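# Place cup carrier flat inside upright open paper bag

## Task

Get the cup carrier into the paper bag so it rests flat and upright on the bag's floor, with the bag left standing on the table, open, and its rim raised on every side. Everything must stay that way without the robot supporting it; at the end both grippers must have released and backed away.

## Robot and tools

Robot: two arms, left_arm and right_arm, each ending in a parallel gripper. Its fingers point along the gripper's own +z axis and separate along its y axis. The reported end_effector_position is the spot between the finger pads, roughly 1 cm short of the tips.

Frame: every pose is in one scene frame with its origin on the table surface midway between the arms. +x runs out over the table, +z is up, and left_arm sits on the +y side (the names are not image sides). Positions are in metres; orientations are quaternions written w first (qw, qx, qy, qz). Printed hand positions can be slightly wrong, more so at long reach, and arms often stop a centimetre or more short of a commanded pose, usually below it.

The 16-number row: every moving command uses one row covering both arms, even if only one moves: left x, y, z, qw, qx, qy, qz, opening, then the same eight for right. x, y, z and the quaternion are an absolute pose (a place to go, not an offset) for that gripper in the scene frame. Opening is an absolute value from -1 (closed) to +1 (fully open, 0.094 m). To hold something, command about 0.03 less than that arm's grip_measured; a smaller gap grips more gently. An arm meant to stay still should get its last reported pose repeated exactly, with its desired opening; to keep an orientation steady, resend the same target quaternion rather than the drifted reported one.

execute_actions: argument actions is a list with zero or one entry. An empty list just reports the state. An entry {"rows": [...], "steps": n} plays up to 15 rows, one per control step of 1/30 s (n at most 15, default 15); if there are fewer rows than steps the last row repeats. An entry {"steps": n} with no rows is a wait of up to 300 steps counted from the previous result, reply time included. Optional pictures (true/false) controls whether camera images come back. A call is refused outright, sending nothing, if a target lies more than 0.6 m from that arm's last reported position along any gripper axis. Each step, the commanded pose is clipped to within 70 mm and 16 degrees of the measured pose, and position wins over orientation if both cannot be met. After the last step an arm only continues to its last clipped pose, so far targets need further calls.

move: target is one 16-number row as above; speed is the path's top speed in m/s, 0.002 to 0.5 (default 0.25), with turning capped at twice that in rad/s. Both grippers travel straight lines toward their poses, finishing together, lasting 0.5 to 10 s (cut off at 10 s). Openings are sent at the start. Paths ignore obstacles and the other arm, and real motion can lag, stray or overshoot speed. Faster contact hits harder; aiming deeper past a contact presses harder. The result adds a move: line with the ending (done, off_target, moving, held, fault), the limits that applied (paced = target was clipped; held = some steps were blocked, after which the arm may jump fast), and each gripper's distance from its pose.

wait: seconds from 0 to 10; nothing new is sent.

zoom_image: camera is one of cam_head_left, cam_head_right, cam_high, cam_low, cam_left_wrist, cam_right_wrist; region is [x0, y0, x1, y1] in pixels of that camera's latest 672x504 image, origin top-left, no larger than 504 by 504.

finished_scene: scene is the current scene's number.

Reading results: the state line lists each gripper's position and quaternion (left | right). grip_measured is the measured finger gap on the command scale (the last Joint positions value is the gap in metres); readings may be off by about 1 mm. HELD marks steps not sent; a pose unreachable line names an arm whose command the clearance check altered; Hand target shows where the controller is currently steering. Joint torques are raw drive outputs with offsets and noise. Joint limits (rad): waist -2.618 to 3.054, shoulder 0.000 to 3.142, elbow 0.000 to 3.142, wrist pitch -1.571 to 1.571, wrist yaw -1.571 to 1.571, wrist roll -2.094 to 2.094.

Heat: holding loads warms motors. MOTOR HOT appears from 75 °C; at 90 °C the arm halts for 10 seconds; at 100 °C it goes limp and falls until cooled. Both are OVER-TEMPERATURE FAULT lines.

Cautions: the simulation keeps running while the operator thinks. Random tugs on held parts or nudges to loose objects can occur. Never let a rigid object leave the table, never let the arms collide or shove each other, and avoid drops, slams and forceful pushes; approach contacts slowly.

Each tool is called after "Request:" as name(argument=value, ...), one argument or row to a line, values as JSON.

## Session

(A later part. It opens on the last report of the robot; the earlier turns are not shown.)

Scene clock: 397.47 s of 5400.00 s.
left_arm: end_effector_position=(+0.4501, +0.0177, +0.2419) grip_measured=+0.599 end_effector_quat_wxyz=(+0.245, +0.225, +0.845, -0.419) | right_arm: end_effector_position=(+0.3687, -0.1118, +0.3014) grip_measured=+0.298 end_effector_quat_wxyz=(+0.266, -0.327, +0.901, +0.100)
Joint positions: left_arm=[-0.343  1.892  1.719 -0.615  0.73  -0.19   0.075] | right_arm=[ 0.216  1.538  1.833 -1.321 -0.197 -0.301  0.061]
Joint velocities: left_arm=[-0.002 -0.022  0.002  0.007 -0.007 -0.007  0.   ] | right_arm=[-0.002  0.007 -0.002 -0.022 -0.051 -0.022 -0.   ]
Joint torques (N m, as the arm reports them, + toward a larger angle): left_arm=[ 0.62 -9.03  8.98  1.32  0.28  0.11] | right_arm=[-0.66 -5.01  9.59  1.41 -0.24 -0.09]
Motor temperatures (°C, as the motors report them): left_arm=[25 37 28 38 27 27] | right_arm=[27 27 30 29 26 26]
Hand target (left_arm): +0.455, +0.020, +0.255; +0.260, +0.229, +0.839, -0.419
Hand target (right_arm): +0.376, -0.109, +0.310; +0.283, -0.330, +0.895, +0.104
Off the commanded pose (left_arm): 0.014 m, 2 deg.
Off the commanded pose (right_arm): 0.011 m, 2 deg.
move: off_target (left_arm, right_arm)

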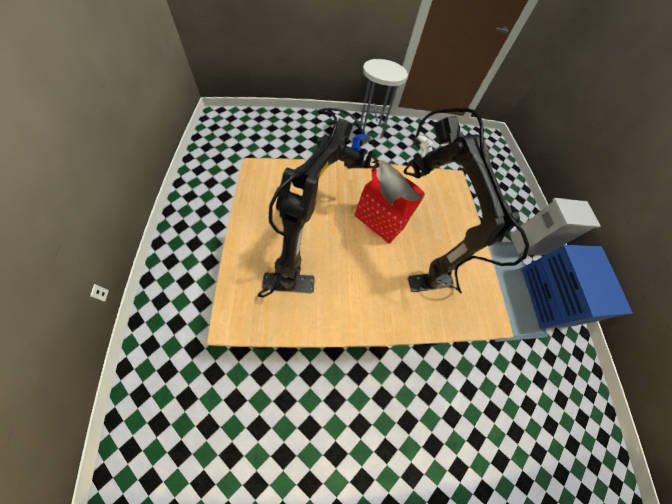

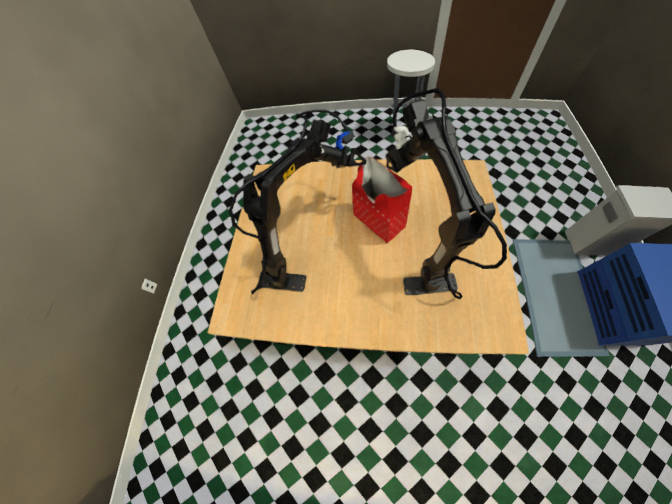

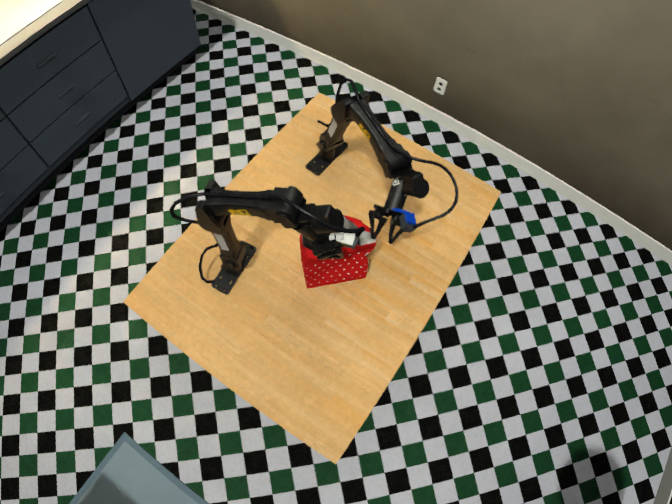

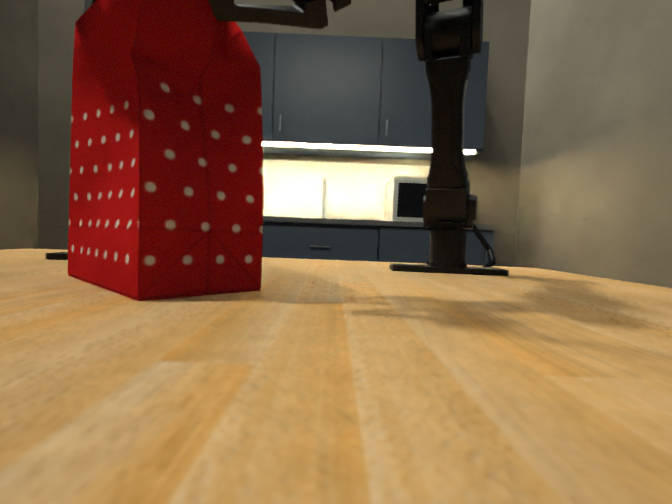

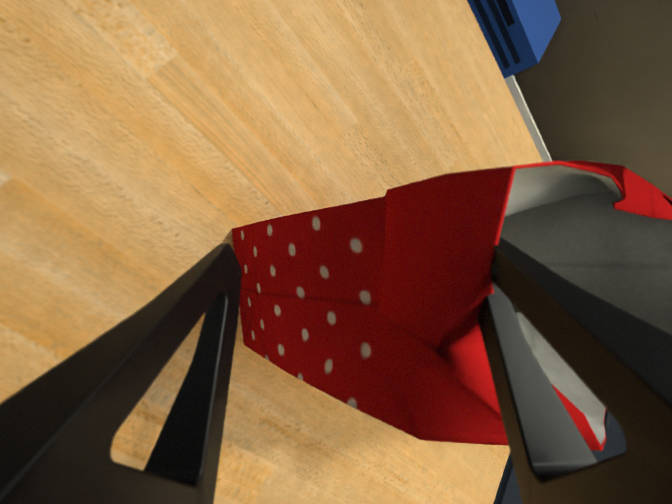

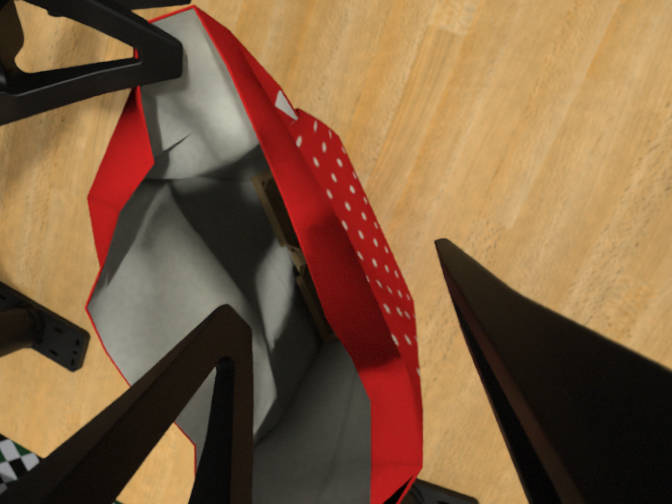

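Request:
move(
  target=[0.455,0.025,0.265,0.26,0.23,0.84,-0.42,0.6,0.39,-0.082,0.235,0.28,-0.33,0.895,0.1,0.3],
  speed=0.07,
)

Request:
move(
  target=[0.455,0.025,0.265,0.26,0.23,0.84,-0.42,0.6,0.39,-0.082,0.235,0.28,-0.33,0.895,0.1,-1],
)

Request:
move(
  target=[0.455,0.09,0.31,0.26,0.23,0.84,-0.42,0.6,0.385,-0.09,0.23,0.28,-0.33,0.895,0.1,-1],
  speed=0.06,
)

Scene clock: 403.30 s of 5400.00 s.
left_arm: end_effector_position=(+0.4507, +0.0236, +0.2493) grip_measured=+0.599 end_effector_quat_wxyz=(+0.243, +0.223, +0.848, -0.415) | right_arm: end_effector_position=(+0.3895, -0.0854, +0.2273) grip_measured=+0.298 end_effector_quat_wxyz=(+0.264, -0.329, +0.901, +0.100)
Joint positions: left_arm=[-0.331  1.892  1.757 -0.669  0.73  -0.178  0.075] | right_arm=[ 0.275  1.538  1.516 -0.998 -0.167 -0.252  0.061]
Joint velocities: left_arm=[ 0.007 -0.002 -0.027 -0.037 -0.007  0.022  0.   ] | right_arm=[ 0.012 -0.002  0.002  0.095 -0.051 -0.022  0.001]
Joint torques (N m, as the arm reports them, + toward a larger angle): left_arm=[ 0.63 -9.15  9.    1.4   0.39  0.11] | right_arm=[ 1.06 -8.9   6.63  1.43  0.01  0.07]
Motor temperatures (°C, as the motors report them): left_arm=[25 36 29 38 27 27] | right_arm=[27 27 30 30 26 26]
Hand target (left_arm): +0.454, +0.025, +0.265; +0.260, +0.230, +0.839, -0.419
Hand target (right_arm): +0.388, -0.083, +0.234; +0.280, -0.331, +0.896, +0.100
Off the commanded pose (left_arm): 0.016 m, 2 deg.
Off the commanded pose (right_arm): 0.008 m, 2 deg.
After step 90, 1.20 s passed at rest.
move: off_target (left_arm)

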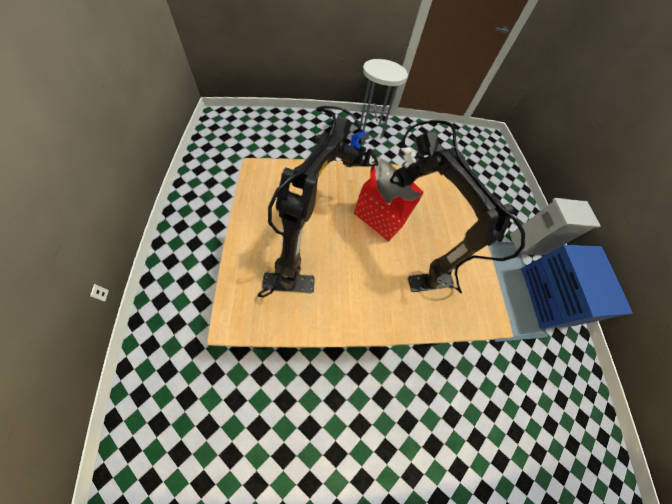

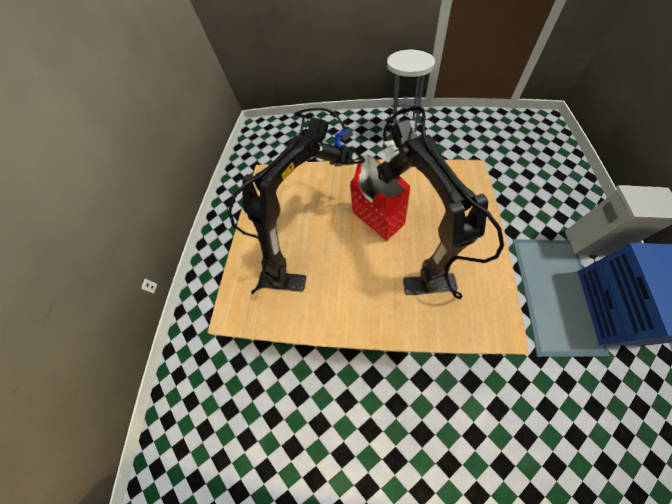

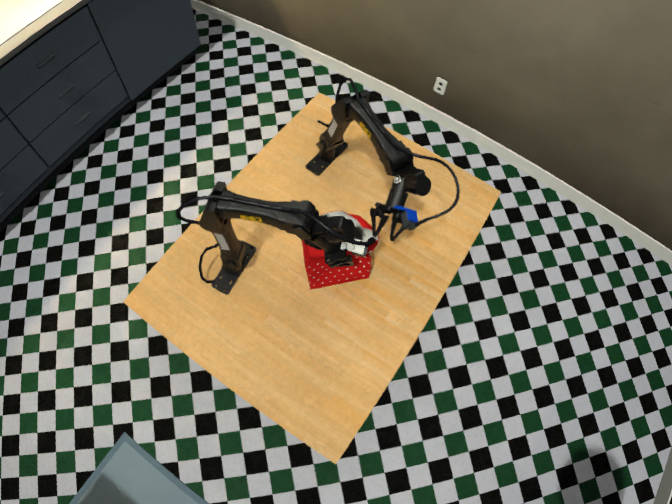

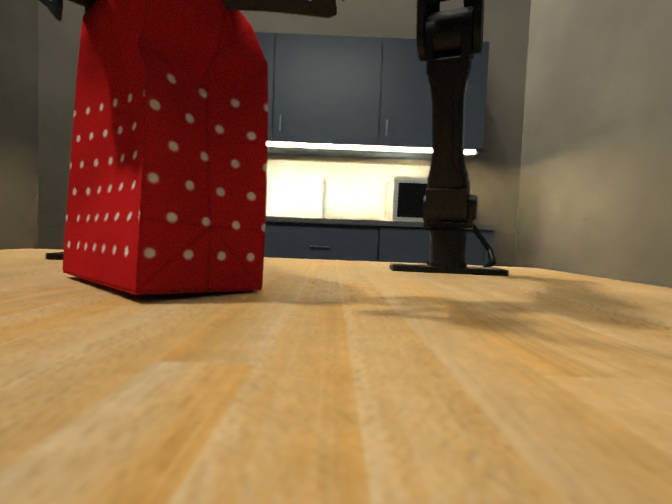

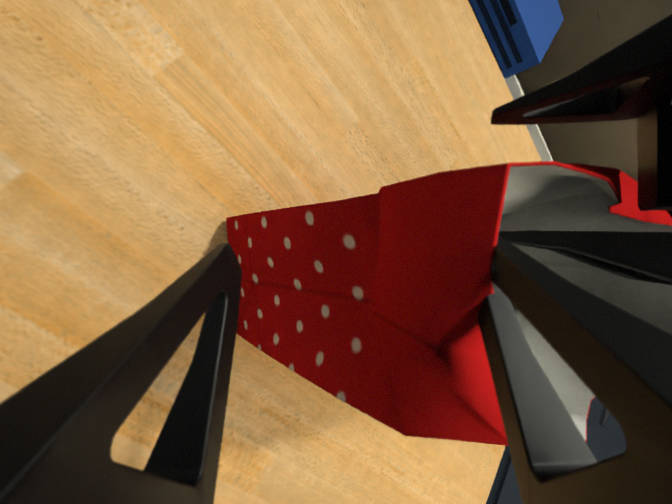

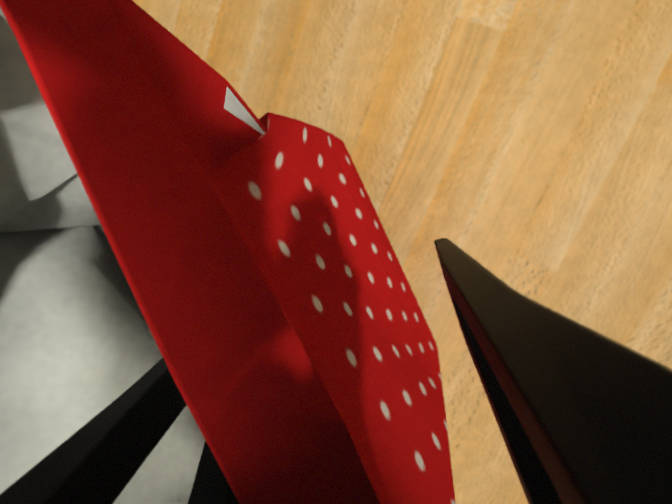

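Scene clock: 404.00 s of 5400.00 s.
left_arm: end_effector_position=(+0.4505, +0.0237, +0.2491) grip_measured=+0.599 end_effector_quat_wxyz=(+0.243, +0.223, +0.848, -0.415) | right_arm: end_effector_position=(+0.3903, -0.0852, +0.2278) grip_measured=-0.972 end_effector_quat_wxyz=(+0.266, -0.329, +0.901, +0.100)
Joint positions: left_arm=[-0.331  1.892  1.757 -0.671  0.73  -0.178  0.075] | right_arm=[ 0.275  1.538  1.516 -0.995 -0.166 -0.252  0.001]
Joint velocities: left_arm=[-0.002 -0.012 -0.007 -0.007 -0.051 -0.022 -0.   ] | right_arm=[-0.002 -0.007  0.022  0.007 -0.022 -0.051  0.   ]
Joint torques (N m, as the arm reports them, + toward a larger angle): left_arm=[ 0.68 -9.02  8.92  1.41  0.38  0.09] | right_arm=[ 0.99 -8.32  7.47  1.42 -0.02  0.04]
Motor temperatures (°C, as the motors report them): left_arm=[25 36 29 38 27 27] | right_arm=[27 27 30 30 26 26]
Hand target (left_arm): +0.454, +0.025, +0.265; +0.260, +0.230, +0.839, -0.419
Hand target (right_arm): +0.390, -0.082, +0.235; +0.280, -0.331, +0.896, +0.100
Off the commanded pose (left_arm): 0.017 m, 2 deg.
Off the commanded pose (right_arm): 0.008 m, 2 deg.
move: off_target (left_arm)

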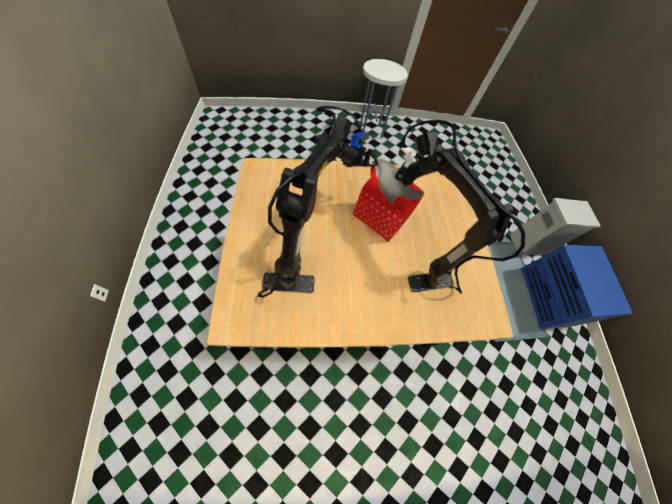

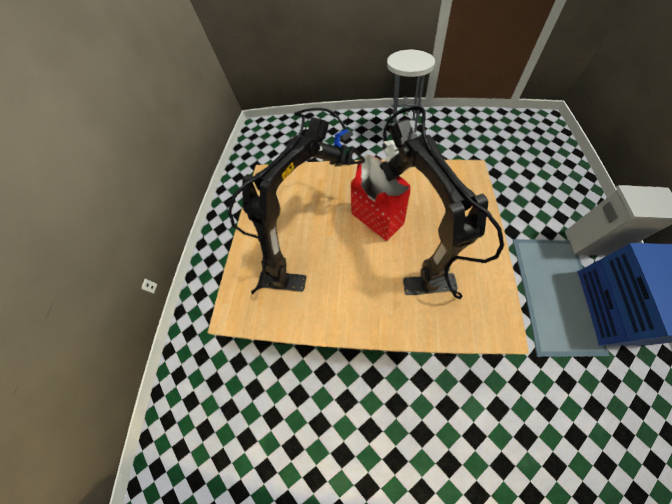

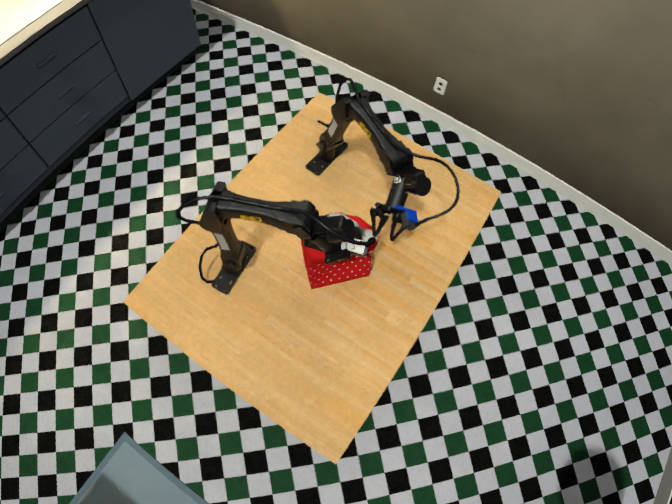

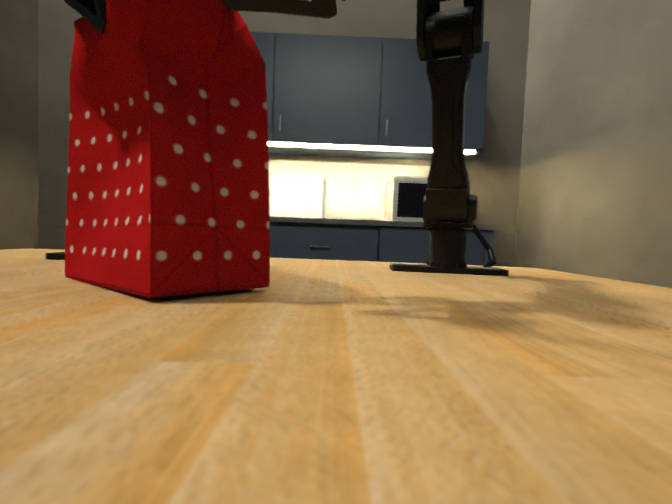

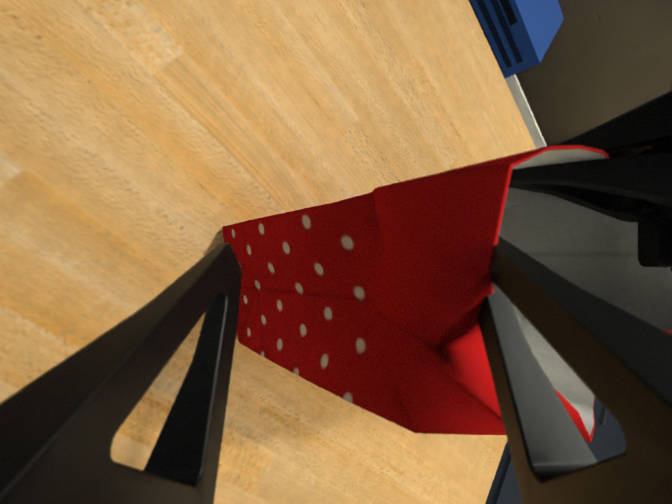

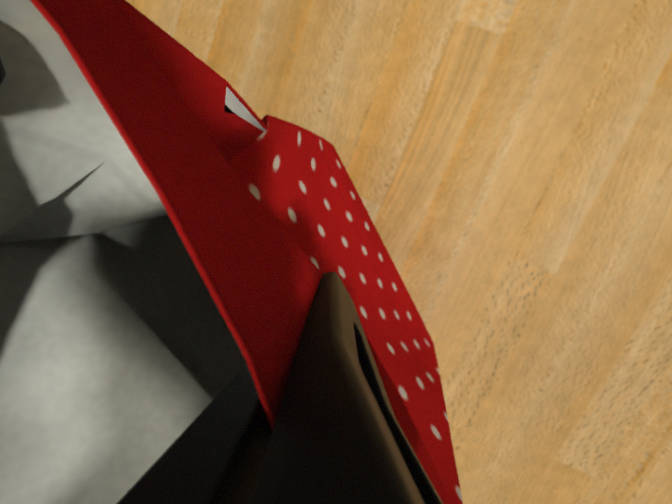

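Scene clock: 405.90 s of 5400.00 s.
left_arm: end_effector_position=(+0.4388, +0.0707, +0.2865) grip_measured=+0.599 end_effector_quat_wxyz=(+0.220, +0.239, +0.845, -0.424) | right_arm: end_effector_position=(+0.4000, -0.0582, +0.2521) grip_measured=-0.972 end_effector_quat_wxyz=(+0.328, -0.350, +0.865, +0.144)
Joint positions: left_arm=[-0.215  1.892  1.94  -1.003  0.843 -0.003  0.075] | right_arm=[ 0.29   1.516  1.501 -0.86  -0.253 -0.262  0.001]
Joint velocities: left_arm=[-0.012 -0.002  0.002  0.007 -0.022 -0.022 -0.   ] | right_arm=[ 0.002 -0.002  0.007  0.037 -0.022 -0.022 -0.   ]
Joint torques (N m, as the arm reports them, + toward a larger angle): left_arm=[ 3.59 -9.41  9.48  1.29  0.36 -0.01] | right_arm=[-1.76 -8.94  4.88  0.28  0.84 -0.02]
Motor temperatures (°C, as the motors report them): left_arm=[25 37 29 38 27 27] | right_arm=[27 27 30 30 26 26]
Hand target (left_arm): +0.452, +0.090, +0.309; +0.260, +0.230, +0.840, -0.417
Hand target (right_arm): +0.386, -0.088, +0.232; +0.281, -0.333, +0.894, +0.101
Off the commanded pose (left_arm): 0.034 m, 5 deg.
Off the commanded pose (right_arm): 0.042 m, 9 deg.
move: off_target (left_arm, right_arm)

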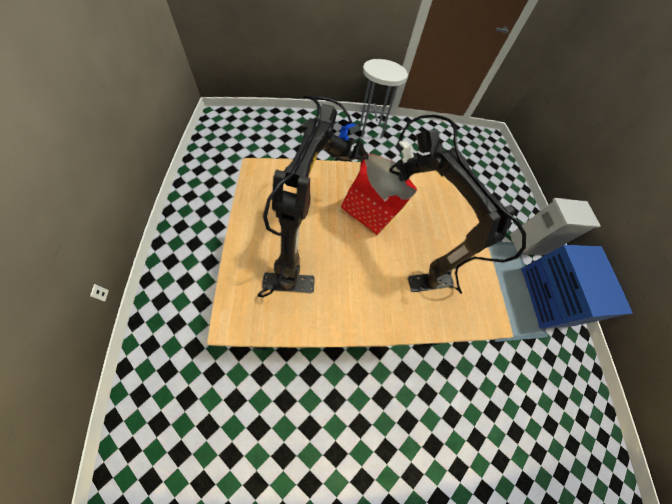

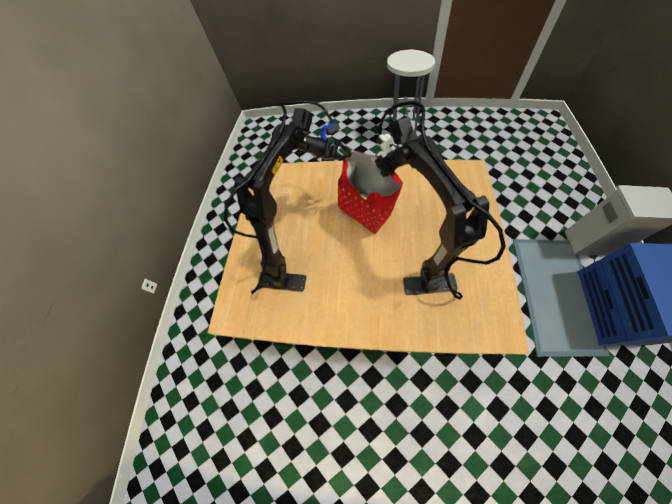

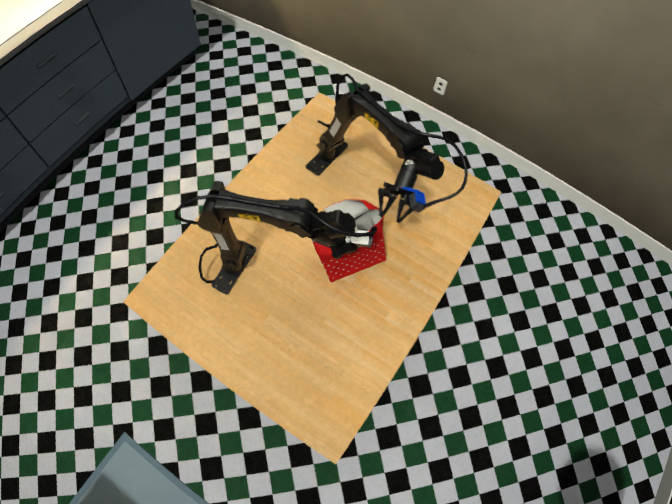

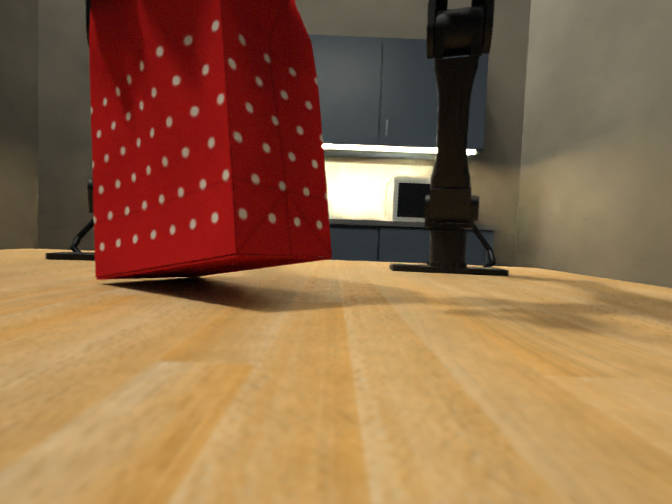

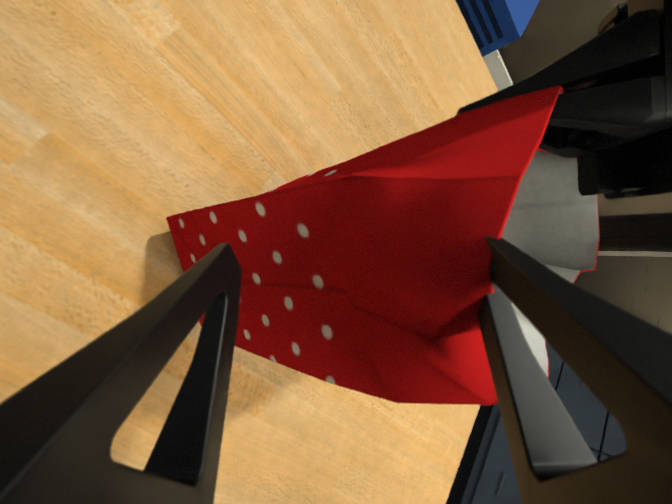

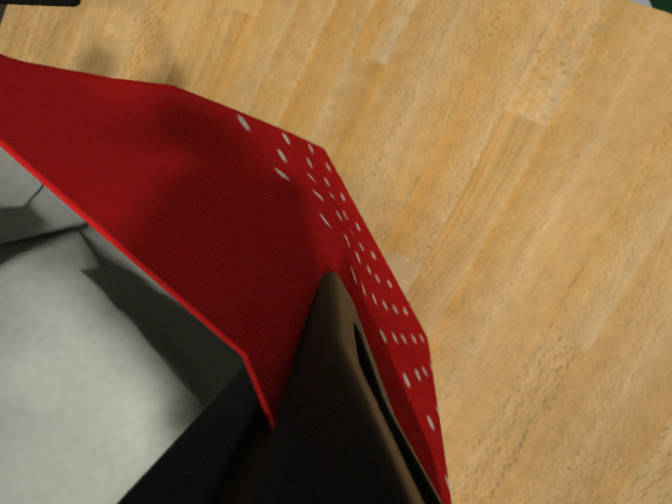

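Request:
move(
  target=[0.44,0.10,0.31,0.191,0.289,0.702,-0.623,0.6,0.385,-0.10,0.215,0.28,-0.33,0.895,0.1,-1],
  speed=0.1,
)

Scene clock: 412.30 s of 5400.00 s.
left_arm: end_effector_position=(+0.4431, +0.1014, +0.2953) grip_measured=+0.599 end_effector_quat_wxyz=(+0.191, +0.276, +0.717, -0.612) | right_arm: end_effector_position=(+0.3983, -0.0867, +0.2276) grip_measured=-0.973 end_effector_quat_wxyz=(+0.312, -0.336, +0.882, +0.111)
Joint positions: left_arm=[-0.05   2.122  2.09  -1.321  1.386  0.448  0.075] | right_arm=[ 0.245  1.482  1.406 -0.849 -0.208 -0.288  0.001]
Joint velocities: left_arm=[-0.007  0.066  0.149 -0.271  0.051  0.256  0.   ] | right_arm=[-0.002 -0.017 -0.007 -0.051 -0.007  0.081  0.   ]
Joint torques (N m, as the arm reports them, + toward a larger angle): left_arm=[-0.37 -9.78  8.13  0.36  0.83  0.14] | right_arm=[-0.9  -8.    5.6   0.71  0.13  0.01]
Motor temperatures (°C, as the motors report them): left_arm=[25 37 29 37 27 27] | right_arm=[27 27 29 29 26 26]
Hand target (left_arm): +0.438, +0.099, +0.309; +0.197, +0.284, +0.703, -0.622
Hand target (right_arm): +0.385, -0.099, +0.216; +0.281, -0.329, +0.896, +0.101
Off the commanded pose (left_arm): 0.015 m, 3 deg.
Off the commanded pose (right_arm): 0.023 m, 4 deg.
After step 90, 0.40 s passed at rest.
move: off_target (left_arm, right_arm)

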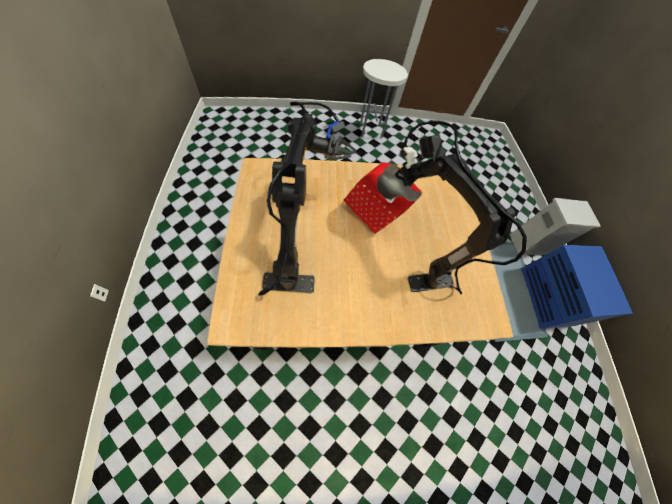

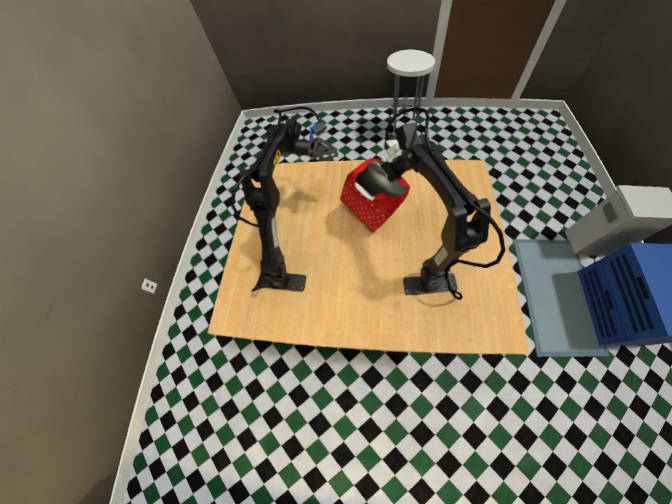

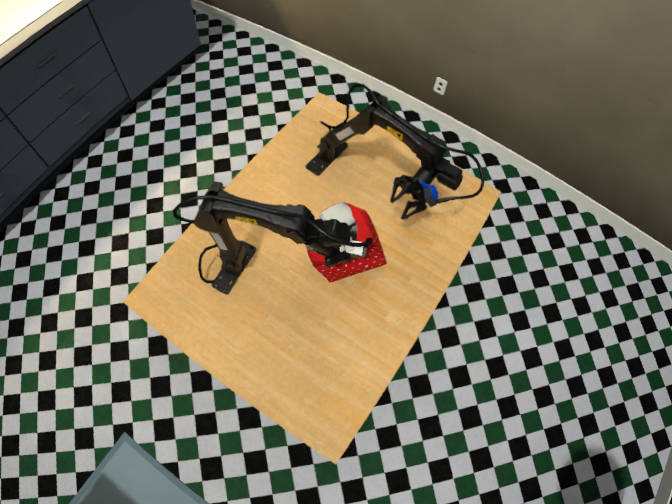

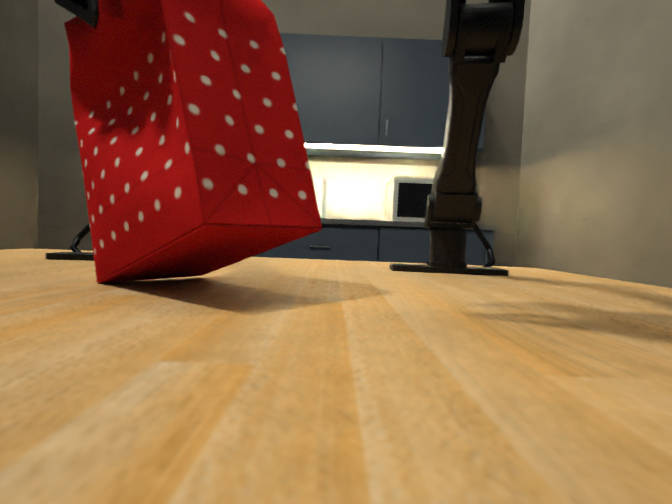

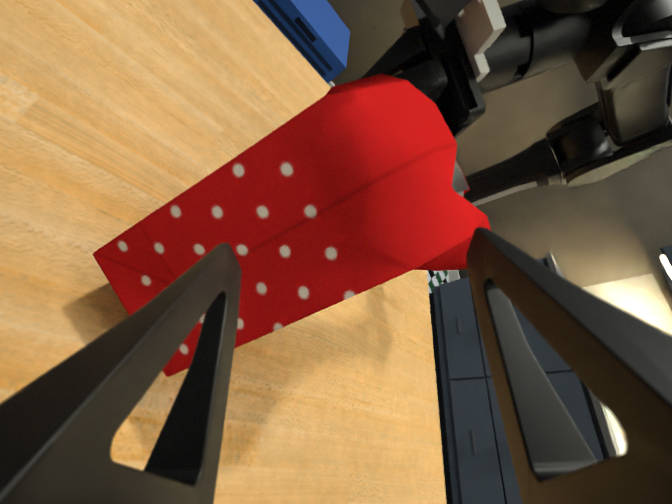

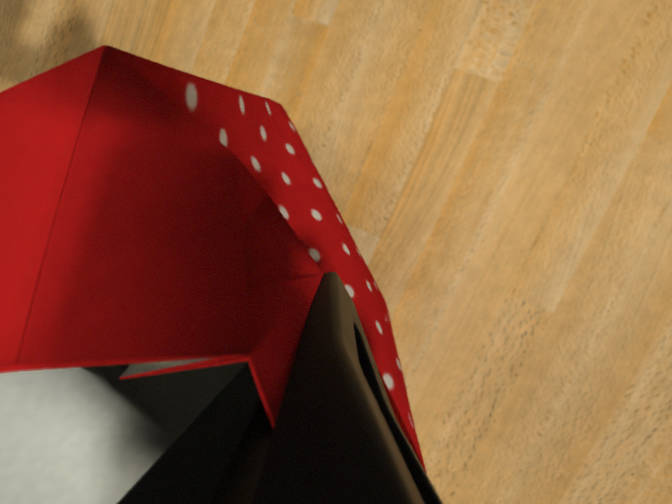

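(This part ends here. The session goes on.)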